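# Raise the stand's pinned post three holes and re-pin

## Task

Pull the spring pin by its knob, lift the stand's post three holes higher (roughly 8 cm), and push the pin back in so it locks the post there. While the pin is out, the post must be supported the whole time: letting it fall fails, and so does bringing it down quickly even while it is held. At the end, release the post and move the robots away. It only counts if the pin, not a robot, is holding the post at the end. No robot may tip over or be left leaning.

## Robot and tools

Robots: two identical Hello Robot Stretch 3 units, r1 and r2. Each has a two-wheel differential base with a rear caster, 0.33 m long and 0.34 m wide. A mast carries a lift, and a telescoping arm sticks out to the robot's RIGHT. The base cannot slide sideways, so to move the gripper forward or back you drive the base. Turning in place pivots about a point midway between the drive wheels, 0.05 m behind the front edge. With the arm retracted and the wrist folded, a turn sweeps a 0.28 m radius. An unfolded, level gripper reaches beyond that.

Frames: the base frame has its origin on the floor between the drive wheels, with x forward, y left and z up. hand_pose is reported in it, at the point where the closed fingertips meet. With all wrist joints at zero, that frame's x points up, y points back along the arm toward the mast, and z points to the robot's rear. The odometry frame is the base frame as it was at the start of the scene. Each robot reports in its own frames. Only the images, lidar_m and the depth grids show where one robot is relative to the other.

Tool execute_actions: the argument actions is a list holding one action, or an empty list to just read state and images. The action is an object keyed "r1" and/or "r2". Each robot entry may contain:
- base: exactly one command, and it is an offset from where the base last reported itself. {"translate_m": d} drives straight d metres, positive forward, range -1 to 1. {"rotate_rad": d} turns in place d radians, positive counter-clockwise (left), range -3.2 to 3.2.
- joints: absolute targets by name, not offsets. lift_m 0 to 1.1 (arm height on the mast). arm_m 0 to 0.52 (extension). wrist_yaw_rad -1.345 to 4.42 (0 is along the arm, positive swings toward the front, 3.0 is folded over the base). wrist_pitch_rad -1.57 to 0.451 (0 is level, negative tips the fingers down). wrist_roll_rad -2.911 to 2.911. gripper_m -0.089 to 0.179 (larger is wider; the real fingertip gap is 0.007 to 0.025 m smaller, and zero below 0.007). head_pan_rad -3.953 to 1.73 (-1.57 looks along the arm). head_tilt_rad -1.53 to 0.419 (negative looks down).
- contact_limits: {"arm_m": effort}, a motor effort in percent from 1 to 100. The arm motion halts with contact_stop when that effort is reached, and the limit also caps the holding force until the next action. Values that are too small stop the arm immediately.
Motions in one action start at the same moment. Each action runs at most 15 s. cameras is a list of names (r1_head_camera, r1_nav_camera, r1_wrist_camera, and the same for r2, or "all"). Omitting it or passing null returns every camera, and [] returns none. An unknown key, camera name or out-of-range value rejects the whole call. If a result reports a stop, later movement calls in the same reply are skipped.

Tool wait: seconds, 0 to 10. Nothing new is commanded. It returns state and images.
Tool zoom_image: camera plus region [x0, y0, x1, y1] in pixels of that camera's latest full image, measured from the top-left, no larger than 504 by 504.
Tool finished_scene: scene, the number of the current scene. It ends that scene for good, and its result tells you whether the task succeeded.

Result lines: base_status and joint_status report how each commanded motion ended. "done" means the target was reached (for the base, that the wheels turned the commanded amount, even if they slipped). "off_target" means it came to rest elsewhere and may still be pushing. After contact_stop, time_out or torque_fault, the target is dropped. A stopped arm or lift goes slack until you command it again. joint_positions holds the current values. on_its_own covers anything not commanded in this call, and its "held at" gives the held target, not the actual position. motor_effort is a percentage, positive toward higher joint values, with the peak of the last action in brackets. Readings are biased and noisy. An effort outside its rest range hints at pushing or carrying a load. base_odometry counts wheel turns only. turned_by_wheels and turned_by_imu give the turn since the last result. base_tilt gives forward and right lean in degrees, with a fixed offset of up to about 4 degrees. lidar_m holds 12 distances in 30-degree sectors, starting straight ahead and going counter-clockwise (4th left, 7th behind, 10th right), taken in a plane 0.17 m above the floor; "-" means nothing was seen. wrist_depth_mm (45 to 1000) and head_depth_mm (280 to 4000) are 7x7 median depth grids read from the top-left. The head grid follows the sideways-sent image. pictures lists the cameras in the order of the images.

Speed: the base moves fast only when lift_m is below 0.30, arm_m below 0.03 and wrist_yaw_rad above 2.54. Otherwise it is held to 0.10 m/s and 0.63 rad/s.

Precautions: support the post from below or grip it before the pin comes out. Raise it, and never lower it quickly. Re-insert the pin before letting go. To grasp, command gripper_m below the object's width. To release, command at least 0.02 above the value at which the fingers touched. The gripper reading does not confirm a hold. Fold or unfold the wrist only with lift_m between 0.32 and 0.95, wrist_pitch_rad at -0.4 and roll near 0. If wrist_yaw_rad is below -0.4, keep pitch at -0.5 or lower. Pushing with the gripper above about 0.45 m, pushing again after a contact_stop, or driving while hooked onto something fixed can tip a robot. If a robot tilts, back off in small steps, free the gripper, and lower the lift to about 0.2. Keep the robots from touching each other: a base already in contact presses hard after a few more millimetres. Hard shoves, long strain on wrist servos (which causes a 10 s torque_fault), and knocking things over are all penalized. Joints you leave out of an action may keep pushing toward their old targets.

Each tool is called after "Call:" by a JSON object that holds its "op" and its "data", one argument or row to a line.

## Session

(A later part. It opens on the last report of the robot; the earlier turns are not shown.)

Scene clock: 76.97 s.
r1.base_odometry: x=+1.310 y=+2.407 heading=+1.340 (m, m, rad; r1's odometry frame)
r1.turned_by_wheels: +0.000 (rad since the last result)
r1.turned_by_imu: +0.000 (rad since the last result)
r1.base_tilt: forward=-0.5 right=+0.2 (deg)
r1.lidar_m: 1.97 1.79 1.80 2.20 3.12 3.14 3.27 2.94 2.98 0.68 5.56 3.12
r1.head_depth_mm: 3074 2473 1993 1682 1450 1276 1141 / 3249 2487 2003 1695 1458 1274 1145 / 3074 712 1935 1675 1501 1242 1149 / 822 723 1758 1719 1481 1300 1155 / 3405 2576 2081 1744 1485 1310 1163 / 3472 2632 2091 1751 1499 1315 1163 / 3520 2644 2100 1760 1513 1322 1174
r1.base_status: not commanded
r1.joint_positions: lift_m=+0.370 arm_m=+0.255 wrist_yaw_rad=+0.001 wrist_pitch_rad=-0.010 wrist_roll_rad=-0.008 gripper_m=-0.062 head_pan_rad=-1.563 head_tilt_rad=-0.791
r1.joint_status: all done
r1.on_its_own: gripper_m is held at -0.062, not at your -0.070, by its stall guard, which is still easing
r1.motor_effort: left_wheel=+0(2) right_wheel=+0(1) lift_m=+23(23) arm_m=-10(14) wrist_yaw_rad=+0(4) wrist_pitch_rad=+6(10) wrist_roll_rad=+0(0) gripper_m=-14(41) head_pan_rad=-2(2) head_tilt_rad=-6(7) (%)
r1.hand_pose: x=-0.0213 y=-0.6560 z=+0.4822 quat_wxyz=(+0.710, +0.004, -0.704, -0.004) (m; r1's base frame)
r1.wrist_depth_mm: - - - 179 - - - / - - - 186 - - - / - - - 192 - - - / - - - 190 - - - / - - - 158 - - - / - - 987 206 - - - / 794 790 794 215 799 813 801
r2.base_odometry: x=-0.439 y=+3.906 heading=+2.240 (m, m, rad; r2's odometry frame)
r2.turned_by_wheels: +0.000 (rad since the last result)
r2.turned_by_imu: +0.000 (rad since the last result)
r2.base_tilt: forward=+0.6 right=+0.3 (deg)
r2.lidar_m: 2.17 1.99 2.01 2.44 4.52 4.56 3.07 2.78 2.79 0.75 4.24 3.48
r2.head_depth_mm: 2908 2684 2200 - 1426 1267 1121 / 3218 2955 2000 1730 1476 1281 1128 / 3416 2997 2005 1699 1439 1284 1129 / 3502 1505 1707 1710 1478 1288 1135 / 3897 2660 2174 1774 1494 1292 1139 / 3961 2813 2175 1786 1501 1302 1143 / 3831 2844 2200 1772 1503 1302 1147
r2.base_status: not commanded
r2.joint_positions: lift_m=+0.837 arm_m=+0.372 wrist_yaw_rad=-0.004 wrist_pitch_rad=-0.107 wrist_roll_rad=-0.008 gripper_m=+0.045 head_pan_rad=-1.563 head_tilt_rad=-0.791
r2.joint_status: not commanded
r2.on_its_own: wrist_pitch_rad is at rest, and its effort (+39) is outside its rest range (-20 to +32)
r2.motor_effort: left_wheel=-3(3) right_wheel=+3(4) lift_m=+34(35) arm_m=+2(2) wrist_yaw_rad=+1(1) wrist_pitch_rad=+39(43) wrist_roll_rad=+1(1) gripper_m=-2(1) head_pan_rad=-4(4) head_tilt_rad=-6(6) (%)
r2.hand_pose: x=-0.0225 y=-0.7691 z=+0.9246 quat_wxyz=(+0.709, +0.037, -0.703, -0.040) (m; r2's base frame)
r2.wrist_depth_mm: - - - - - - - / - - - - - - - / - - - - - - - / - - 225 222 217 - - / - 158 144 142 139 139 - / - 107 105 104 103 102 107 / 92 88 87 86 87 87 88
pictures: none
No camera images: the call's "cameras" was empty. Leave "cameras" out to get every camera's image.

Popped. Ratchet on.

Call:
{"op": "execute_actions", "data": {
  "actions": [
    {"r2":{"joints":{"lift_m":0.850}}}
  ],
  "cameras": []
}}

Call:
{"op": "execute_actions", "data": {
  "actions": [
    {"r1":{"joints":{"gripper_m":0.045}},"r2":{"joints":{"lift_m":0.863}}}
  ],
  "cameras": []
}}

Call:
{"op": "execute_actions", "data": {
  "actions": [
    {"r1":{"joints":{"arm_m":0.266}}}
  ],
  "cameras": []
}}

Call:
{"op": "execute_actions", "data": {
  "actions": [
    {"r1":{"joints":{"gripper_m":-0.07}}}
  ],
  "cameras": []
}}

Call:
{"op": "execute_actions", "data": {
  "actions": [
    {"r1":{"joints":{"arm_m":0.253}}}
  ],
  "cameras": []
}}

Scene clock: 78.20 s.
r1.base_odometry: x=+1.310 y=+2.407 heading=+1.340 (m, m, rad; r1's odometry frame)
r1.turned_by_wheels: +0.000 (rad since the last result)
r1.turned_by_imu: +0.000 (rad since the last result)
r1.base_tilt: forward=-0.4 right=+0.2 (deg)
r1.lidar_m: 1.96 1.78 1.80 2.20 3.13 3.15 3.26 2.95 2.99 0.68 5.58 3.10
r1.head_depth_mm: 3066 2488 2008 1690 1450 1270 1139 / 3224 2418 2028 1694 1461 1276 1146 / 3064 713 1928 1672 1492 1249 1149 / 818 720 1765 1718 1475 1295 1153 / 3415 2584 2080 1735 1487 1301 1162 / 3440 2612 2095 1751 1496 1309 1168 / 3502 2653 2113 1763 1507 1319 1174
r1.base_status: not commanded
r1.joint_positions: lift_m=+0.370 arm_m=+0.255 wrist_yaw_rad=+0.001 wrist_pitch_rad=-0.010 wrist_roll_rad=-0.008 gripper_m=-0.057 head_pan_rad=-1.563 head_tilt_rad=-0.791
r1.joint_status: not commanded
r1.on_its_own: gripper_m is held at -0.059, not at your -0.070, by its stall guard, which is still easing
r1.motor_effort: left_wheel=+1(0) right_wheel=+0(1) lift_m=+23(22) arm_m=-9(10) wrist_yaw_rad=-1(1) wrist_pitch_rad=+6(6) wrist_roll_rad=+0(0) gripper_m=-34(36) head_pan_rad=-2(3) head_tilt_rad=-6(6) (%)
r1.hand_pose: x=-0.0213 y=-0.6560 z=+0.4822 quat_wxyz=(+0.710, +0.004, -0.704, -0.004) (m; r1's base frame)
r1.wrist_depth_mm: - - - 180 - - - / - - - 186 - - - / - - - 191 - - - / - - - 191 - - - / - - - 157 - - - / - - 994 207 - - - / 783 793 784 215 797 813 800
r2.base_odometry: x=-0.439 y=+3.906 heading=+2.240 (m, m, rad; r2's odometry frame)
r2.turned_by_wheels: +0.000 (rad since the last result)
r2.turned_by_imu: +0.000 (rad since the last result)
r2.base_tilt: forward=+0.5 right=+0.4 (deg)
r2.lidar_m: 2.17 1.99 2.01 2.45 4.50 4.55 3.06 2.77 2.79 0.75 4.25 3.48
r2.head_depth_mm: 2912 2746 - - 1437 1267 1119 / 3193 3015 1991 1731 1482 1278 1129 / 3438 - 1991 1696 1447 1284 1130 / 3494 1341 1511 1715 1477 1295 1134 / 3941 2670 2170 1766 1495 1298 1138 / 3990 2834 2194 1771 1497 1300 1145 / 3818 2860 2196 1791 1508 1304 1143
r2.base_status: not commanded
r2.joint_positions: lift_m=+0.849 arm_m=+0.372 wrist_yaw_rad=-0.004 wrist_pitch_rad=-0.109 wrist_roll_rad=-0.008 gripper_m=+0.045 head_pan_rad=-1.563 head_tilt_rad=-0.791
r2.joint_status: all done
r2.on_its_own: wrist_pitch_rad is at rest, and its effort (+40) is outside its rest range (-20 to +32)
r2.motor_effort: left_wheel=-3(3) right_wheel=+4(4) lift_m=+34(36) arm_m=+1(1) wrist_yaw_rad=+4(4) wrist_pitch_rad=+40(40) wrist_roll_rad=+1(1) gripper_m=-1(0) head_pan_rad=-3(3) head_tilt_rad=-7(6) (%)
r2.hand_pose: x=-0.0225 y=-0.7690 z=+0.9361 quat_wxyz=(+0.709, +0.038, -0.703, -0.040) (m; r2's base frame)
r2.wrist_depth_mm: - - - - - - - / - - - - - - - / - - - - - - - / - - 228 222 218 - - / - 157 145 142 140 139 - / - 107 106 105 103 103 108 / 93 88 87 86 87 87 89
pictures: none
No camera images: the call's "cameras" was empty. Leave "cameras" out to get every camera's image.

Scene clock: 79.73 s.
r1.base_odometry: x=+1.310 y=+2.407 heading=+1.339 (m, m, rad; r1's odometry frame)
r1.turned_by_wheels: +0.000 (rad since the last result)
r1.turned_by_imu: +0.000 (rad since the last result)
r1.base_tilt: forward=-0.4 right=+0.1 (deg)
r1.lidar_m: 1.96 1.79 1.80 2.21 3.12 3.13 3.27 2.94 2.98 0.68 5.52 3.10
r1.head_depth_mm: 3081 2479 2003 1680 1446 1272 1139 / 3238 2421 2025 1696 1457 1276 1146 / 3061 698 1949 1675 1485 1246 1143 / 820 708 1761 1712 1481 1296 1151 / 3419 2608 2062 1741 1490 1307 1161 / 3488 2622 2101 1741 1502 1310 1168 / 3503 2669 2117 1757 1503 1318 1174
r1.base_status: not commanded
r1.joint_positions: lift_m=+0.370 arm_m=+0.254 wrist_yaw_rad=+0.001 wrist_pitch_rad=-0.016 wrist_roll_rad=-0.008 gripper_m=+0.045 head_pan_rad=-1.563 head_tilt_rad=-0.791
r1.joint_status: all done
r1.motor_effort: left_wheel=+0(1) right_wheel=+1(0) lift_m=+23(23) arm_m=-4(10) wrist_yaw_rad=+0(0) wrist_pitch_rad=+9(9) wrist_roll_rad=+0(0) gripper_m=+1(86) head_pan_rad=-3(1) head_tilt_rad=-6(6) (%)
r1.hand_pose: x=-0.0213 y=-0.6552 z=+0.4807 quat_wxyz=(+0.710, +0.006, -0.704, -0.006) (m; r1's base frame)
r1.wrist_depth_mm: - - - 180 - - - / - - - 188 - - - / - - - 191 - - - / - - - 192 - - - / - - - 195 - - - / - - 949 207 989 - - / 788 788 796 216 793 799 805
r2.base_odometry: x=-0.439 y=+3.906 heading=+2.240 (m, m, rad; r2's odometry frame)
r2.turned_by_wheels: +0.000 (rad since the last result)
r2.turned_by_imu: +0.000 (rad since the last result)
r2.base_tilt: forward=+0.7 right=+0.3 (deg)
r2.lidar_m: 2.17 1.99 2.01 2.45 4.52 4.54 3.07 2.77 2.79 0.75 4.26 3.49
r2.head_depth_mm: 2881 2800 - 1689 1435 1269 1122 / 3153 - 2044 1735 1471 1280 1126 / 3403 - 1998 1700 1451 1285 1131 / 3453 1392 1319 1716 1476 1290 1138 / 3906 2679 2160 1767 1487 1290 1141 / 3912 2806 2177 1777 1503 1297 1148 / 3719 2852 2181 1784 1509 1308 1146
r2.base_status: not commanded
r2.joint_positions: lift_m=+0.862 arm_m=+0.372 wrist_yaw_rad=-0.004 wrist_pitch_rad=-0.126 wrist_roll_rad=-0.008 gripper_m=+0.045 head_pan_rad=-1.563 head_tilt_rad=-0.791
r2.joint_status: all done
r2.on_its_own: wrist_pitch_rad is at rest, and its effort (+46) is outside its rest range (-20 to +32)
r2.motor_effort: left_wheel=-3(3) right_wheel=+3(3) lift_m=+36(37) arm_m=+2(2) wrist_yaw_rad=+3(3) wrist_pitch_rad=+46(47) wrist_roll_rad=+1(1) gripper_m=-1(2) head_pan_rad=-4(4) head_tilt_rad=-7(7) (%)
r2.hand_pose: x=-0.0225 y=-0.7681 z=+0.9449 quat_wxyz=(+0.709, +0.044, -0.703, -0.046) (m; r2's base frame)
r2.wrist_depth_mm: - - - - - - - / - - - - - - - / - - - - - - - / - - 223 218 213 - - / - 158 146 144 142 141 - / - 109 108 107 106 105 116 / 93 87 89 89 88 87 87
pictures: none
No camera images: the call's "cameras" was empty. Leave "cameras" out to get every camera's image.

Scene clock: 80.60 s.
r1.base_odometry: x=+1.310 y=+2.407 heading=+1.339 (m, m, rad; r1's odometry frame)
r1.turned_by_wheels: +0.000 (rad since the last result)
r1.turned_by_imu: +0.000 (rad since the last result)
r1.base_tilt: forward=-0.5 right=+0.1 (deg)
r1.lidar_m: 1.97 1.79 1.80 2.20 3.12 3.15 3.28 2.95 2.99 0.68 5.58 3.11
r1.head_depth_mm: 3082 2471 2016 1691 1439 1275 1138 / 3305 2419 2018 1703 1483 1261 1144 / 3058 697 1931 1670 1494 1248 1151 / 818 705 1758 1702 1478 1297 1154 / 3437 2600 2091 1739 1488 1300 1159 / 3427 2593 2096 1744 1492 1310 1169 / 3543 2658 2117 1770 1512 1318 1177
r1.base_status: not commanded
r1.joint_positions: lift_m=+0.370 arm_m=+0.266 wrist_yaw_rad=+0.001 wrist_pitch_rad=-0.016 wrist_roll_rad=-0.008 gripper_m=+0.045 head_pan_rad=-1.563 head_tilt_rad=-0.791
r1.joint_status: all done
r1.motor_effort: left_wheel=+0(0) right_wheel=+2(1) lift_m=+23(22) arm_m=+3(4) wrist_yaw_rad=-1(1) wrist_pitch_rad=+9(9) wrist_roll_rad=+0(0) gripper_m=+0(0) head_pan_rad=-2(3) head_tilt_rad=-6(6) (%)
r1.hand_pose: x=-0.0213 y=-0.6664 z=+0.4806 quat_wxyz=(+0.710, +0.006, -0.704, -0.006) (m; r1's base frame)
r1.wrist_depth_mm: - - - 169 - - - / - - - 177 - - - / - - - 182 - - - / - - - 180 - - - / - - - 182 - - - / 997 - 930 194 981 - - / 778 800 790 203 803 788 809
r2.base_odometry: x=-0.439 y=+3.906 heading=+2.240 (m, m, rad; r2's odometry frame)
r2.turned_by_wheels: +0.000 (rad since the last result)
r2.turned_by_imu: +0.000 (rad since the last result)
r2.base_tilt: forward=+0.4 right=+0.3 (deg)
r2.lidar_m: 2.16 1.99 2.01 2.44 4.51 4.53 3.07 2.77 2.79 0.75 4.24 3.48
r2.head_depth_mm: 2922 2800 - 1691 1446 1272 1125 / 3165 - 2055 1730 1480 1276 1131 / 3431 - 1994 1697 1443 1284 1131 / 3497 1395 1288 1709 1476 1291 1141 / 3928 2660 2154 1764 1495 1298 1143 / - 2803 2179 1773 1501 1298 1143 / 3816 2849 2186 1775 1507 1310 1145
r2.base_status: not commanded
r2.joint_positions: lift_m=+0.862 arm_m=+0.372 wrist_yaw_rad=-0.004 wrist_pitch_rad=-0.126 wrist_roll_rad=-0.008 gripper_m=+0.045 head_pan_rad=-1.563 head_tilt_rad=-0.791
r2.joint_status: not commanded
r2.on_its_own: wrist_pitch_rad is at rest, and its effort (+46) is outside its rest range (-20 to +32)
r2.motor_effort: left_wheel=-3(3) right_wheel=+4(4) lift_m=+36(36) arm_m=+2(2) wrist_yaw_rad=+2(2) wrist_pitch_rad=+46(46) wrist_roll_rad=+1(1) gripper_m=-2(1) head_pan_rad=-4(4) head_tilt_rad=-6(6) (%)
r2.hand_pose: x=-0.0225 y=-0.7681 z=+0.9449 quat_wxyz=(+0.709, +0.044, -0.703, -0.046) (m; r2's base frame)
r2.wrist_depth_mm: - - - - - - - / - - - - - - - / - - - - - - - / - - 222 219 214 - - / - 158 146 143 142 141 - / - 109 108 107 106 105 116 / 93 88 89 89 88 87 87
pictures: none
No camera images: the call's "cameras" was empty. Leave "cameras" out to get every camera's image.

Scene clock: 82.23 s.
r1.base_odometry: x=+1.310 y=+2.407 heading=+1.339 (m, m, rad; r1's odometry frame)
r1.turned_by_wheels: +0.000 (rad since the last result)
r1.turned_by_imu: +0.000 (rad since the last result)
r1.base_tilt: forward=-0.4 right=+0.1 (deg)
r1.lidar_m: 1.97 1.79 1.80 2.20 3.13 3.14 3.28 2.95 2.99 0.68 5.58 3.11
r1.head_depth_mm: 3074 2468 2006 1682 1450 1274 1142 / 3283 2426 2034 1702 1480 1263 1143 / 3046 700 1920 1671 1501 1249 1145 / 819 707 1757 1709 1474 1298 1153 / 3463 2596 2086 1746 1487 1305 1160 / 3443 2628 2098 1756 1498 1307 1163 / 3535 2655 2104 1761 1510 1318 1174
r1.base_status: not commanded
r1.joint_positions: lift_m=+0.370 arm_m=+0.266 wrist_yaw_rad=-0.004 wrist_pitch_rad=-0.017 wrist_roll_rad=-0.008 gripper_m=-0.068 head_pan_rad=-1.563 head_tilt_rad=-0.791
r1.joint_status: all done
r1.motor_effort: left_wheel=+0(0) right_wheel=+2(3) lift_m=+22(23) arm_m=+3(3) wrist_yaw_rad=+5(4) wrist_pitch_rad=+10(10) wrist_roll_rad=+0(0) gripper_m=-41(100) head_pan_rad=-3(2) head_tilt_rad=-6(7) (%)
r1.hand_pose: x=-0.0224 y=-0.6663 z=+0.4805 quat_wxyz=(+0.710, +0.005, -0.704, -0.007) (m; r1's base frame)
r1.wrist_depth_mm: - - - 170 - - - / - - - 176 - - - / - - - 181 - - - / - - - 181 - - - / - - - 153 - - - / - - 952 194 - - - / 769 787 792 206 798 797 791
r2.base_odometry: x=-0.439 y=+3.906 heading=+2.240 (m, m, rad; r2's odometry frame)
r2.turned_by_wheels: +0.000 (rad since the last result)
r2.turned_by_imu: +0.000 (rad since the last result)
r2.base_tilt: forward=+0.6 right=+0.4 (deg)
r2.lidar_m: 2.17 2.00 2.00 2.46 4.51 4.54 3.08 2.78 2.79 0.75 4.25 3.48
r2.head_depth_mm: 2889 2784 - 1682 1435 1273 1126 / 3173 - 2055 1745 1476 1275 1126 / 3463 - 2015 1691 1443 1283 1133 / 3463 1390 1284 1711 1477 1292 1140 / 3902 2673 2152 1750 1496 1300 1139 / 3968 2816 2183 1791 1497 1302 1138 / 3790 2853 2190 1781 1508 1302 1151
r2.base_status: not commanded
r2.joint_positions: lift_m=+0.862 arm_m=+0.372 wrist_yaw_rad=-0.004 wrist_pitch_rad=-0.126 wrist_roll_rad=-0.008 gripper_m=+0.045 head_pan_rad=-1.563 head_tilt_rad=-0.791
r2.joint_status: not commanded
r2.on_its_own: wrist_pitch_rad is at rest, and its effort (+46) is outside its rest range (-20 to +32)
r2.motor_effort: left_wheel=-3(3) right_wheel=+4(4) lift_m=+36(36) arm_m=+2(1) wrist_yaw_rad=+3(2) wrist_pitch_rad=+46(46) wrist_roll_rad=+1(1) gripper_m=-1(2) head_pan_rad=-3(3) head_tilt_rad=-7(6) (%)
r2.hand_pose: x=-0.0225 y=-0.7681 z=+0.9449 quat_wxyz=(+0.709, +0.044, -0.703, -0.046) (m; r2's base frame)
r2.wrist_depth_mm: - - - - - - - / - - - - - - - / - - - - - - - / - - 223 218 214 - - / - 158 145 144 142 140 - / - 109 108 107 106 105 116 / 93 87 89 89 88 87 87
pictures: none
No camera images: the call's "cameras" was empty. Leave "cameras" out to get every camera's image.

Scene clock: 83.13 s.
r1.base_odometry: x=+1.310 y=+2.407 heading=+1.340 (m, m, rad; r1's odometry frame)
r1.turned_by_wheels: +0.000 (rad since the last result)
r1.turned_by_imu: +0.000 (rad since the last result)
r1.base_tilt: forward=-0.5 right=+0.1 (deg)
r1.lidar_m: 1.97 1.78 1.80 2.21 3.13 3.14 3.25 2.94 2.98 0.68 5.57 3.10
r1.head_depth_mm: 3088 2491 2013 1681 1451 1275 1137 / 3206 2428 2018 1694 1460 1284 1137 / 3052 688 1940 1669 1489 1250 1147 / 816 694 1753 1716 1488 1297 1152 / 3410 2580 2084 1736 1484 1302 1166 / 3474 2608 2095 1744 1497 1311 1167 / 3528 2637 2117 1759 1509 1316 1173
r1.base_status: not commanded
r1.joint_positions: lift_m=+0.370 arm_m=+0.254 wrist_yaw_rad=+0.000 wrist_pitch_rad=-0.008 wrist_roll_rad=-0.008 gripper_m=-0.064 head_pan_rad=-1.563 head_tilt_rad=-0.791
r1.joint_status: all done
r1.motor_effort: left_wheel=+0(1) right_wheel=+0(1) lift_m=+23(23) arm_m=-9(13) wrist_yaw_rad=+0(4) wrist_pitch_rad=+4(10) wrist_roll_rad=+0(0) gripper_m=-37(42) head_pan_rad=-2(2) head_tilt_rad=-6(5) (%)
r1.hand_pose: x=-0.0213 y=-0.6550 z=+0.4828 quat_wxyz=(+0.710, +0.003, -0.704, -0.003) (m; r1's base frame)
r1.wrist_depth_mm: - - - 180 - - - / - - - 188 - - - / - - - 193 - - - / - - - 191 - - - / - - - 160 - - - / - - 972 206 - - - / 784 799 789 216 805 807 811
r2.base_odometry: x=-0.439 y=+3.906 heading=+2.240 (m, m, rad; r2's odometry frame)
r2.turned_by_wheels: +0.000 (rad since the last result)
r2.turned_by_imu: +0.000 (rad since the last result)
r2.base_tilt: forward=+0.5 right=+0.4 (deg)
r2.lidar_m: 2.16 1.99 2.00 2.45 4.52 4.56 3.07 2.77 2.79 0.75 4.25 3.49
r2.head_depth_mm: 2883 2799 - 1682 1438 1274 1119 / 3222 - 2048 1736 1471 1281 1130 / 3406 - 2003 1701 1448 1280 1133 / 3481 1318 1502 1713 1478 1287 1138 / 3927 2683 2162 1760 1495 1296 1137 / 3924 2780 2174 1763 1494 1299 1145 / 3766 2853 2193 1786 1507 1301 1148
r2.base_status: not commanded
r2.joint_positions: lift_m=+0.862 arm_m=+0.372 wrist_yaw_rad=-0.004 wrist_pitch_rad=-0.107 wrist_roll_rad=-0.008 gripper_m=+0.045 head_pan_rad=-1.563 head_tilt_rad=-0.791
r2.joint_status: not commanded
r2.on_its_own: wrist_pitch_rad is at rest, and its effort (+39) is outside its rest range (-20 to +32)
r2.motor_effort: left_wheel=-3(3) right_wheel=+3(4) lift_m=+34(36) arm_m=+2(2) wrist_yaw_rad=+4(1) wrist_pitch_rad=+39(46) wrist_roll_rad=+1(1) gripper_m=-2(1) head_pan_rad=-4(3) head_tilt_rad=-7(6) (%)
r2.hand_pose: x=-0.0225 y=-0.7691 z=+0.9497 quat_wxyz=(+0.709, +0.037, -0.703, -0.039) (m; r2's base frame)
r2.wrist_depth_mm: - - - - - - - / - - - - - - - / - - - - - - - / - - 227 222 216 - - / - 158 144 142 141 138 - / - 107 105 104 103 102 108 / 93 88 87 86 87 88 88
pictures: none
No camera images: the call's "cameras" was empty. Leave "cameras" out to get every camera's image.

Call:
{"op": "execute_actions", "data": {
  "actions": [
    {"r2":{"joints":{"lift_m":0.875}},"r1":{"joints":{"gripper_m":0.045}}}
  ],
  "cameras": []
}}

Call:
{"op": "execute_actions", "data": {
  "actions": [
    {"r2":{"joints":{"lift_m":0.893}}}
  ],
  "cameras": ["r1_wrist_camera"]
}}

Scene clock: 85.70 s.
r1.base_odometry: x=+1.310 y=+2.407 heading=+1.339 (m, m, rad; r1's odometry frame)
r1.turned_by_wheels: +0.000 (rad since the last result)
r1.turned_by_imu: +0.000 (rad since the last result)
r1.base_tilt: forward=-0.4 right=+0.2 (deg)
r1.lidar_m: 1.97 1.79 1.79 2.20 3.11 3.14 3.27 2.94 2.98 0.68 5.57 3.11
r1.head_depth_mm: 3099 2463 1991 1689 1448 1275 1142 / 3241 2404 2013 1698 1468 1292 1136 / 2947 700 1927 1672 1478 1247 1153 / 820 710 1772 1715 1485 1295 1155 / 3433 2609 2079 1740 1493 1304 1160 / 3479 2621 2097 1743 1503 1310 1165 / 3535 2669 2114 1758 1510 1318 1169
r1.base_status: not commanded
r1.joint_positions: lift_m=+0.370 arm_m=+0.253 wrist_yaw_rad=+0.000 wrist_pitch_rad=-0.016 wrist_roll_rad=-0.008 gripper_m=+0.045 head_pan_rad=-1.563 head_tilt_rad=-0.791
r1.joint_status: all done
r1.motor_effort: left_wheel=+0(1) right_wheel=+2(0) lift_m=+23(23) arm_m=-4(9) wrist_yaw_rad=+0(0) wrist_pitch_rad=+9(9) wrist_roll_rad=+0(0) gripper_m=+1(86) head_pan_rad=-2(1) head_tilt_rad=-6(7) (%)
r1.hand_pose: x=-0.0213 y=-0.6542 z=+0.4807 quat_wxyz=(+0.710, +0.006, -0.704, -0.006) (m; r1's base frame)
r1.wrist_depth_mm: - - - 181 - - - / - - - 188 - - - / - - - 194 - - - / - - - 193 - - - / - - - 196 - - - / - - 940 208 - - - / 774 788 782 219 789 789 799
r2.base_odometry: x=-0.439 y=+3.906 heading=+2.240 (m, m, rad; r2's odometry frame)
r2.turned_by_wheels: +0.000 (rad since the last result)
r2.turned_by_imu: -0.001 (rad since the last result)
r2.base_tilt: forward=+0.5 right=+0.4 (deg)
r2.lidar_m: 2.17 1.99 2.00 2.46 4.52 4.55 3.08 2.78 2.79 0.75 4.24 3.47
r2.head_depth_mm: 2899 2838 - 1719 1431 1275 1124 / 3188 - 2049 1746 1470 1278 1127 / 3447 - 2001 1706 1443 1281 1130 / 3476 1307 1515 1713 1476 1292 1138 / 3988 2678 2167 1762 1498 1299 1139 / 3920 2831 2180 1773 1496 1304 1141 / 3765 2830 2186 1789 1512 1300 1144
r2.base_status: not commanded
r2.joint_positions: lift_m=+0.874 arm_m=+0.372 wrist_yaw_rad=-0.004 wrist_pitch_rad=-0.129 wrist_roll_rad=-0.008 gripper_m=+0.045 head_pan_rad=-1.563 head_tilt_rad=-0.791
r2.joint_status: all done
r2.on_its_own: wrist_pitch_rad is at rest, and its effort (+47) is outside its rest range (-20 to +32)
r2.motor_effort: left_wheel=-3(3) right_wheel=+4(3) lift_m=+36(37) arm_m=+2(2) wrist_yaw_rad=+2(3) wrist_pitch_rad=+47(48) wrist_roll_rad=+1(1) gripper_m=+1(2) head_pan_rad=-5(4) head_tilt_rad=-6(6) (%)
r2.hand_pose: x=-0.0225 y=-0.7679 z=+0.9561 quat_wxyz=(+0.709, +0.045, -0.702, -0.047) (m; r2's base frame)
r2.wrist_depth_mm: - - - - - - - / - - - - - - - / - - - - - - - / - - 223 218 214 - - / - 158 147 144 142 141 - / - 110 108 107 106 105 - / 95 88 88 89 89 88 88
pictures: none
No camera images: the call's "cameras" was empty. Leave "cameras" out to get every camera's image.

Scene clock: 86.70 s.
r1.base_odometry: x=+1.310 y=+2.407 heading=+1.339 (m, m, rad; r1's odometry frame)
r1.turned_by_wheels: +0.000 (rad since the last result)
r1.turned_by_imu: +0.000 (rad since the last result)
r1.base_tilt: forward=-0.5 right=+0.2 (deg)
r1.lidar_m: 1.97 1.79 1.80 2.20 3.12 3.14 3.26 2.95 2.98 0.68 5.56 3.11
r1.head_depth_mm: 3069 2489 2006 1682 1450 1274 1139 / 3265 2425 2030 1691 1464 1288 1136 / 769 712 1923 1667 1480 1248 1146 / 791 714 1760 1714 1480 1298 1156 / 3474 2507 2080 1733 1486 1303 1158 / 3432 2602 2106 1751 1494 1316 1167 / 3504 2647 2114 1771 1506 1320 1170
r1.base_status: not commanded
r1.joint_positions: lift_m=+0.370 arm_m=+0.253 wrist_yaw_rad=+0.000 wrist_pitch_rad=-0.016 wrist_roll_rad=-0.008 gripper_m=+0.045 head_pan_rad=-1.563 head_tilt_rad=-0.791
r1.joint_status: not commanded
r1.motor_effort: left_wheel=+0(1) right_wheel=+1(1) lift_m=+22(22) arm_m=-4(4) wrist_yaw_rad=-1(1) wrist_pitch_rad=+9(9) wrist_roll_rad=+0(0) gripper_m=+0(0) head_pan_rad=-2(2) head_tilt_rad=-6(7) (%)
r1.hand_pose: x=-0.0213 y=-0.6542 z=+0.4807 quat_wxyz=(+0.710, +0.006, -0.704, -0.006) (m; r1's base frame)
r1.wrist_depth_mm: - - - 182 - - - / - - - 188 - - - / - - - 193 - - - / - - - 192 - - - / - - - 196 - - - / - - 938 208 993 - - / 781 793 780 218 792 804 805
r2.base_odometry: x=-0.439 y=+3.906 heading=+2.240 (m, m, rad; r2's odometry frame)
r2.turned_by_wheels: +0.000 (rad since the last result)
r2.turned_by_imu: +0.000 (rad since the last result)
r2.base_tilt: forward=+0.5 right=+0.3 (deg)
r2.lidar_m: 2.16 2.00 2.00 2.44 4.51 4.55 3.06 2.77 2.79 0.75 4.25 3.49
r2.head_depth_mm: 2907 2913 - 1728 1474 1276 1125 / 3201 - 2112 1743 1478 1277 1126 / 3426 - 2062 1715 1446 1284 1135 / 3541 1364 1314 1715 1482 1285 1133 / 3898 2682 2167 1764 1490 1293 1139 / 3946 2828 2183 1773 1504 1293 1145 / 3829 2834 2193 1789 1515 1303 1146
r2.base_status: not commanded
r2.joint_positions: lift_m=+0.892 arm_m=+0.372 wrist_yaw_rad=-0.004 wrist_pitch_rad=-0.130 wrist_roll_rad=-0.010 gripper_m=+0.045 head_pan_rad=-1.563 head_tilt_rad=-0.791
r2.joint_status: all done
r2.on_its_own: wrist_pitch_rad is at rest, and its effort (+48) is outside its rest range (-20 to +32)
r2.motor_effort: left_wheel=-3(3) right_wheel=+3(2) lift_m=+36(39) arm_m=+1(2) wrist_yaw_rad=+2(2) wrist_pitch_rad=+48(50) wrist_roll_rad=+2(3) gripper_m=-1(1) head_pan_rad=-4(3) head_tilt_rad=-6(6) (%)
r2.hand_pose: x=-0.0225 y=-0.7678 z=+0.9738 quat_wxyz=(+0.709, +0.045, -0.702, -0.048) (m; r2's base frame)
r2.wrist_depth_mm: - - - - - - - / - - - - - - - / - - - - - - - / - - 222 216 213 - - / - 159 145 143 143 141 - / - 109 109 107 106 105 - / 93 87 88 89 89 88 88
pictures: r1_wrist_camera
Images, in order (width x height): r1_wrist_camera 644x364.

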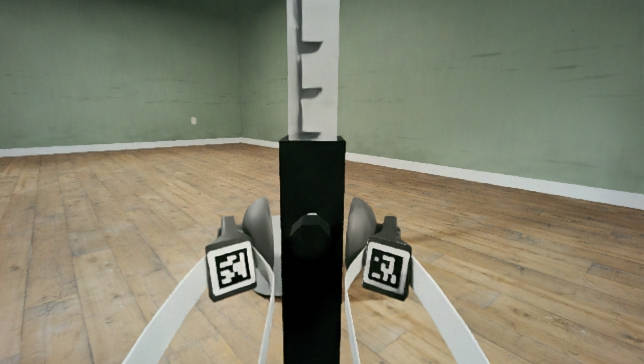

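Ambiguous. Test upward a little.

Call:
{"op": "execute_actions", "data": {
  "actions": [
    {"r2":{"joints":{"lift_m":0.898}}}
  ],
  "cameras": ["r1_wrist_camera"]
}}

Call:
{"op": "execute_actions", "data": {
  "actions": [
    {"r2":{"joints":{"lift_m":0.88}}}
  ],
  "cameras": ["r1_wrist_camera"]
}}

Call:
{"op": "execute_actions", "data": {
  "actions": [
    {"r2":{"joints":{"lift_m":0.866}}}
  ],
  "cameras": ["r1_wrist_camera"]
}}

Scene clock: 87.73 s.
r1.base_odometry: x=+1.310 y=+2.407 heading=+1.339 (m, m, rad; r1's odometry frame)
r1.turned_by_wheels: +0.000 (rad since the last result)
r1.turned_by_imu: +0.000 (rad since the last result)
r1.base_tilt: forward=-0.4 right=+0.1 (deg)
r1.lidar_m: 1.97 1.79 1.80 2.20 3.11 3.15 3.28 2.94 2.99 0.68 5.57 3.09
r1.head_depth_mm: 3072 2478 2013 1685 1453 1275 1139 / 3240 2405 2014 1692 1459 1290 1138 / 3021 712 1950 1670 1477 1244 1154 / 789 712 1751 1709 1476 1300 1153 / 3431 2509 2070 1738 1483 1303 1166 / 3443 2608 2093 1758 1497 1315 1170 / 3510 2653 2122 1764 1511 1320 1170
r1.base_status: not commanded
r1.joint_positions: lift_m=+0.370 arm_m=+0.253 wrist_yaw_rad=+0.000 wrist_pitch_rad=-0.016 wrist_roll_rad=-0.008 gripper_m=+0.045 head_pan_rad=-1.563 head_tilt_rad=-0.791
r1.joint_status: not commanded
r1.motor_effort: left_wheel=+0(0) right_wheel=+1(1) lift_m=+23(23) arm_m=-4(4) wrist_yaw_rad=+0(0) wrist_pitch_rad=+9(9) wrist_roll_rad=+0(0) gripper_m=+0(0) head_pan_rad=-3(3) head_tilt_rad=-6(7) (%)
r1.hand_pose: x=-0.0213 y=-0.6542 z=+0.4807 quat_wxyz=(+0.710, +0.006, -0.704, -0.006) (m; r1's base frame)
r1.wrist_depth_mm: - - - 182 - - - / - - - 189 - - - / - - - 193 - - - / - - - 193 - - - / - - - 195 - - - / - - 938 208 990 - - / 781 777 773 218 793 792 806
r2.base_odometry: x=-0.439 y=+3.906 heading=+2.240 (m, m, rad; r2's odometry frame)
r2.turned_by_wheels: +0.000 (rad since the last result)
r2.turned_by_imu: +0.000 (rad since the last result)
r2.base_tilt: forward=+0.7 right=+0.4 (deg)
r2.lidar_m: 2.18 1.99 2.01 2.45 4.52 4.56 3.09 2.77 2.79 0.75 4.23 3.50
r2.head_depth_mm: 2882 - - 1730 1465 1269 1125 / 3150 - 2112 1735 1471 1279 1124 / 3447 - 2061 1701 1443 1281 1135 / 3620 1367 1311 1712 1471 1291 1137 / 3855 2651 2158 1759 1496 1298 1140 / 3939 2807 2143 1774 1497 1297 1143 / 3793 2822 2197 1781 1508 1307 1147
r2.base_status: not commanded
r2.joint_positions: lift_m=+0.897 arm_m=+0.372 wrist_yaw_rad=-0.004 wrist_pitch_rad=-0.147 wrist_roll_rad=-0.014 gripper_m=+0.045 head_pan_rad=-1.563 head_tilt_rad=-0.791
r2.joint_status: all done
r2.on_its_own: wrist_pitch_rad is at rest, and its effort (+54) is outside its rest range (-20 to +32)
r2.motor_effort: left_wheel=-2(3) right_wheel=+2(3) lift_m=+42(41) arm_m=+2(1) wrist_yaw_rad=+3(2) wrist_pitch_rad=+54(55) wrist_roll_rad=+4(5) gripper_m=+0(2) head_pan_rad=-3(3) head_tilt_rad=-6(6) (%)
r2.hand_pose: x=-0.0225 y=-0.7669 z=+0.9743 quat_wxyz=(+0.710, +0.051, -0.700, -0.053) (m; r2's base frame)
r2.wrist_depth_mm: - - - - - - - / - - - - - - - / - - - - - - - / - - 212 209 207 - - / - 154 142 141 140 140 - / - 109 108 107 106 106 - / 94 88 88 90 89 89 89
pictures: r1_wrist_camera
Images, in order (width x height): r1_wrist_camera 644x364.

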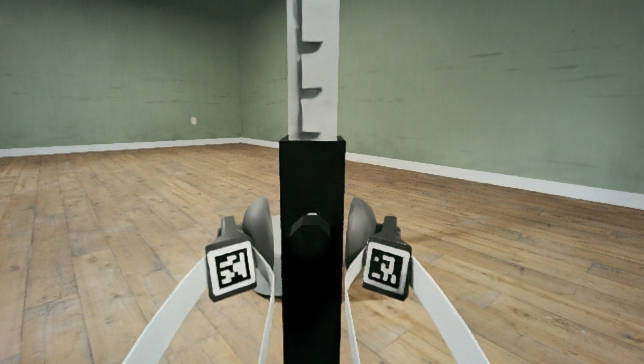

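Scene clock: 88.63 s.
r1.base_odometry: x=+1.310 y=+2.407 heading=+1.339 (m, m, rad; r1's odometry frame)
r1.turned_by_wheels: +0.000 (rad since the last result)
r1.turned_by_imu: +0.000 (rad since the last result)
r1.base_tilt: forward=-0.4 right=+0.2 (deg)
r1.lidar_m: 1.96 1.79 1.80 2.20 3.12 3.15 3.25 2.95 2.98 0.68 5.57 3.09
r1.head_depth_mm: 3107 2459 2007 1679 1453 1280 1141 / 3262 2416 2033 1700 1459 1289 1135 / 3046 713 1924 1665 1477 1247 1148 / 793 713 1767 1711 1477 1299 1158 / 3463 2502 2072 1733 1488 1303 1163 / 3483 2622 2097 1738 1497 1310 1166 / 3517 2654 2130 1756 1510 1320 1173
r1.base_status: not commanded
r1.joint_positions: lift_m=+0.370 arm_m=+0.253 wrist_yaw_rad=+0.000 wrist_pitch_rad=-0.016 wrist_roll_rad=-0.008 gripper_m=+0.045 head_pan_rad=-1.563 head_tilt_rad=-0.791
r1.joint_status: not commanded
r1.motor_effort: left_wheel=+0(0) right_wheel=+1(1) lift_m=+22(23) arm_m=-4(4) wrist_yaw_rad=+0(0) wrist_pitch_rad=+9(9) wrist_roll_rad=+0(0) gripper_m=+0(0) head_pan_rad=-1(2) head_tilt_rad=-6(6) (%)
r1.hand_pose: x=-0.0213 y=-0.6542 z=+0.4807 quat_wxyz=(+0.710, +0.006, -0.704, -0.006) (m; r1's base frame)
r1.wrist_depth_mm: - - - 182 - - - / - - - 188 - - - / - - - 193 - - - / - - - 193 - - - / - - - 195 - - - / - - 931 207 995 - - / 775 789 785 219 792 790 803
r2.base_odometry: x=-0.439 y=+3.906 heading=+2.240 (m, m, rad; r2's odometry frame)
r2.turned_by_wheels: +0.000 (rad since the last result)
r2.turned_by_imu: +0.000 (rad since the last result)
r2.base_tilt: forward=+0.5 right=+0.3 (deg)
r2.lidar_m: 2.17 1.99 2.01 2.46 4.51 4.51 3.07 2.77 2.79 0.75 4.25 3.49
r2.head_depth_mm: 2927 2923 - 1715 1440 1273 1125 / 3182 - 2065 1735 1480 1273 1128 / 3445 - 2008 1707 1444 1284 1130 / 3454 1365 1310 1709 1476 1289 1136 / 3931 2635 2171 1776 1501 1294 1140 / 3899 2819 2176 1764 1508 1298 1143 / 3782 2820 2210 1793 1511 1305 1149
r2.base_status: not commanded
r2.joint_positions: lift_m=+0.880 arm_m=+0.372 wrist_yaw_rad=-0.004 wrist_pitch_rad=-0.092 wrist_roll_rad=-0.009 gripper_m=+0.045 head_pan_rad=-1.563 head_tilt_rad=-0.791
r2.joint_status: all done
r2.on_its_own: wrist_pitch_rad is at rest, and its effort (+34) is outside its rest range (-20 to +32)
r2.motor_effort: left_wheel=-2(3) right_wheel=+3(3) lift_m=+20(36) arm_m=+2(1) wrist_yaw_rad=+3(2) wrist_pitch_rad=+34(54) wrist_roll_rad=+2(4) gripper_m=-1(0) head_pan_rad=-4(1) head_tilt_rad=-6(6) (%)
r2.hand_pose: x=-0.0225 y=-0.7699 z=+0.9713 quat_wxyz=(+0.710, +0.032, -0.703, -0.034) (m; r2's base frame)
r2.wrist_depth_mm: - - - - - - - / - - - - - - - / - - - - - - - / - - 231 225 220 - - / - 156 143 140 138 137 - / - 104 103 102 101 100 100 / - 86 86 88 87 86 86
pictures: r1_wrist_camera
Images, in order (width x height): r1_wrist_camera 644x364.

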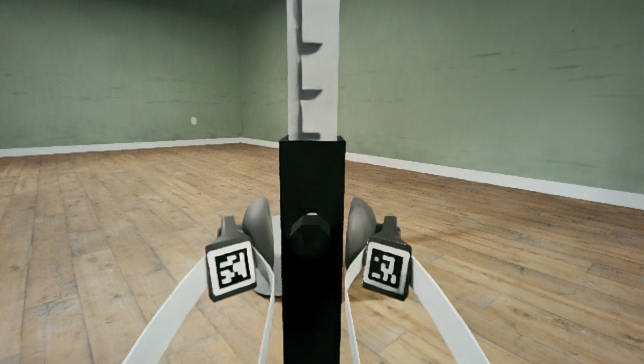

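Scene clock: 89.43 s.
r1.base_odometry: x=+1.310 y=+2.407 heading=+1.339 (m, m, rad; r1's odometry frame)
r1.turned_by_wheels: +0.000 (rad since the last result)
r1.turned_by_imu: +0.000 (rad since the last result)
r1.base_tilt: forward=-0.4 right=+0.2 (deg)
r1.lidar_m: 1.97 1.78 1.79 2.20 3.12 3.13 3.27 2.94 2.98 0.68 5.54 3.10
r1.head_depth_mm: 3092 2459 2002 1681 1456 1276 1142 / 3216 2422 2014 1688 1461 1289 1135 / 782 712 1943 1674 1473 1241 1152 / 804 685 1766 1707 1481 1298 1156 / 3421 2499 2095 1738 1482 1304 1157 / 3449 2600 2099 1742 1501 1308 1168 / 3518 2637 2105 1759 1507 1323 1173
r1.base_status: not commanded
r1.joint_positions: lift_m=+0.370 arm_m=+0.253 wrist_yaw_rad=+0.000 wrist_pitch_rad=-0.016 wrist_roll_rad=-0.008 gripper_m=+0.045 head_pan_rad=-1.563 head_tilt_rad=-0.791
r1.joint_status: not commanded
r1.motor_effort: left_wheel=+0(0) right_wheel=+2(1) lift_m=+23(23) arm_m=-4(5) wrist_yaw_rad=-1(1) wrist_pitch_rad=+9(9) wrist_roll_rad=+0(0) gripper_m=+1(0) head_pan_rad=-2(3) head_tilt_rad=-6(6) (%)
r1.hand_pose: x=-0.0213 y=-0.6542 z=+0.4807 quat_wxyz=(+0.710, +0.006, -0.704, -0.006) (m; r1's base frame)
r1.wrist_depth_mm: - - - 182 - - - / - - - 189 - - - / - - - 192 - - - / - - - 193 - - - / - - - 195 - - - / - - 935 208 987 - - / 773 790 790 217 786 791 798
r2.base_odometry: x=-0.439 y=+3.906 heading=+2.240 (m, m, rad; r2's odometry frame)
r2.turned_by_wheels: +0.000 (rad since the last result)
r2.turned_by_imu: +0.000 (rad since the last result)
r2.base_tilt: forward=+0.5 right=+0.4 (deg)
r2.lidar_m: 2.16 1.99 2.00 2.44 4.52 4.54 3.07 2.78 2.79 0.75 4.23 3.49
r2.head_depth_mm: 2893 2825 - 1684 1430 1269 1124 / 3192 - 2053 1732 1471 1278 1127 / 3412 - 2007 1703 1450 1285 1133 / 3510 1365 1512 1705 1468 1298 1133 / 3917 2675 2162 1776 1500 1297 1140 / 3962 2801 2165 1769 1499 1299 1144 / 3844 2823 2169 1788 1505 1308 1147
r2.base_status: not commanded
r2.joint_positions: lift_m=+0.866 arm_m=+0.372 wrist_yaw_rad=-0.004 wrist_pitch_rad=-0.049 wrist_roll_rad=-0.009 gripper_m=+0.045 head_pan_rad=-1.563 head_tilt_rad=-0.791
r2.joint_status: all done
r2.motor_effort: left_wheel=-3(3) right_wheel=+3(3) lift_m=+18(20) arm_m=+2(1) wrist_yaw_rad=+2(2) wrist_pitch_rad=+18(34) wrist_roll_rad=+2(2) gripper_m=+0(1) head_pan_rad=-4(5) head_tilt_rad=-6(6) (%)
r2.hand_pose: x=-0.0225 y=-0.7717 z=+0.9683 quat_wxyz=(+0.710, +0.016, -0.703, -0.019) (m; r2's base frame)
r2.wrist_depth_mm: - - - - - - - / - - - - - - - / - - - - - - - / - - - 239 232 - - / - 154 139 137 135 133 - / - 99 97 96 95 94 93 / - 83 83 157 - - -
pictures: r1_wrist_camera
Images, in order (width x height): r1_wrist_camera 644x364.

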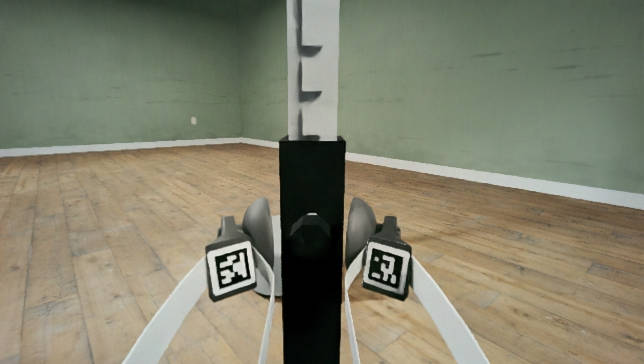

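Locked.

Call:
{"op": "execute_actions", "data": {
  "actions": [
    {"r2":{"joints":{"lift_m":0.85,"gripper_m":0.08,"arm_m":0.05}},"r1":{"joints":{"arm_m":0.0}}}
  ],
  "cameras": ["r1_wrist_camera"]
}}

Call:
{"op": "finished_scene", "data": {
  "scene": 1
}}

Scene clock: 93.23 s.
r1.base_odometry: x=+1.310 y=+2.407 heading=+1.339 (m, m, rad; r1's odometry frame)
r1.turned_by_wheels: +0.000 (rad since the last result)
r1.turned_by_imu: +0.001 (rad since the last result)
r1.base_tilt: forward=-0.4 right=+0.1 (deg)
r1.lidar_m: 1.97 1.79 1.79 2.20 3.12 3.14 3.27 2.94 2.98 0.68 5.58 3.10
r1.head_depth_mm: 3069 2477 2000 1675 1446 1277 1138 / 3230 2401 2018 1704 1460 1287 1143 / 3178 712 1931 1666 1432 1290 1183 / 1474 683 1767 1714 1476 1299 1159 / 3435 2495 2089 1738 1488 1300 1162 / 3487 2610 2095 1750 1491 1307 1164 / 3504 2623 2117 1766 1505 1318 1171
r1.base_status: not commanded
r1.joint_positions: lift_m=+0.370 arm_m=+0.003 wrist_yaw_rad=+0.000 wrist_pitch_rad=-0.017 wrist_roll_rad=-0.008 gripper_m=+0.045 head_pan_rad=-1.563 head_tilt_rad=-0.791
r1.joint_status: all done
joint sent to its limit — the command would take r1.arm_m past its lower limit, so that joint was sent only as far as its limit.
r1.motor_effort: left_wheel=+0(0) right_wheel=+1(1) lift_m=+23(23) arm_m=-4(4) wrist_yaw_rad=+0(1) wrist_pitch_rad=+10(10) wrist_roll_rad=+0(0) gripper_m=+0(0) head_pan_rad=-2(3) head_tilt_rad=-6(6) (%)
r1.hand_pose: x=-0.0214 y=-0.4039 z=+0.4803 quat_wxyz=(+0.710, +0.007, -0.704, -0.006) (m; r1's base frame)
r1.wrist_depth_mm: - - - - - - - / - - - - - - - / - - - - - - - / - - - - - - - / - - - - - - - / - - 960 982 980 - - / 784 785 787 753 797 794 814
r2.base_odometry: x=-0.439 y=+3.906 heading=+2.240 (m, m, rad; r2's odometry frame)
r2.turned_by_wheels: +0.000 (rad since the last result)
r2.turned_by_imu: -0.001 (rad since the last result)
r2.base_tilt: forward=+0.6 right=+0.3 (deg)
r2.lidar_m: 2.17 1.99 2.00 2.44 4.51 4.53 3.08 2.77 2.79 0.75 4.25 3.47
r2.head_depth_mm: 2887 2675 2098 1774 - - 1119 / 3185 2623 2139 1782 - - 1129 / 3465 754 2060 - - 1239 1132 / 3488 1400 1818 1741 1476 1293 1139 / 3915 2645 2168 1770 1497 1290 1141 / 3980 2822 2179 1772 1501 1299 1140 / 3814 2835 2201 1779 1500 1303 1148
r2.base_status: not commanded
r2.joint_positions: lift_m=+0.850 arm_m=+0.050 wrist_yaw_rad=-0.002 wrist_pitch_rad=-0.021 wrist_roll_rad=-0.009 gripper_m=+0.080 head_pan_rad=-1.563 head_tilt_rad=-0.791
r2.joint_status: all done
r2.motor_effort: left_wheel=-1(3) right_wheel=+2(2) lift_m=+17(17) arm_m=-4(6) wrist_yaw_rad=+1(1) wrist_pitch_rad=+8(18) wrist_roll_rad=+1(2) gripper_m=+0(94) head_pan_rad=-3(3) head_tilt_rad=-6(6) (%)
r2.hand_pose: x=-0.0219 y=-0.4509 z=+0.9596 quat_wxyz=(+0.711, +0.007, -0.704, -0.008) (m; r2's base frame)
r2.wrist_depth_mm: - - - - - - - / - - - - - - - / - - - - - - - / - - - - - - - / - - - - - - - / - - - - - - - / - - - - - - -
pictures: r1_wrist_camera
Images, in order (width x height): r1_wrist_camera 644x364.

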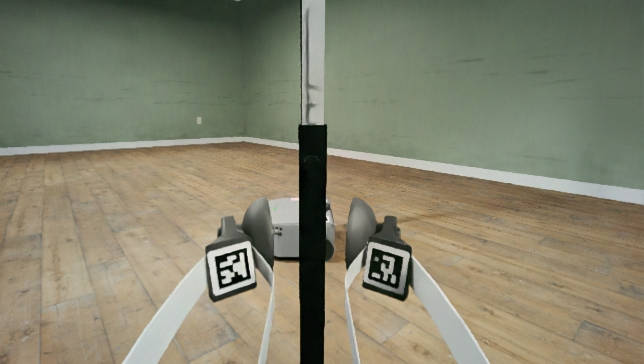

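The scene is finished: the task was done.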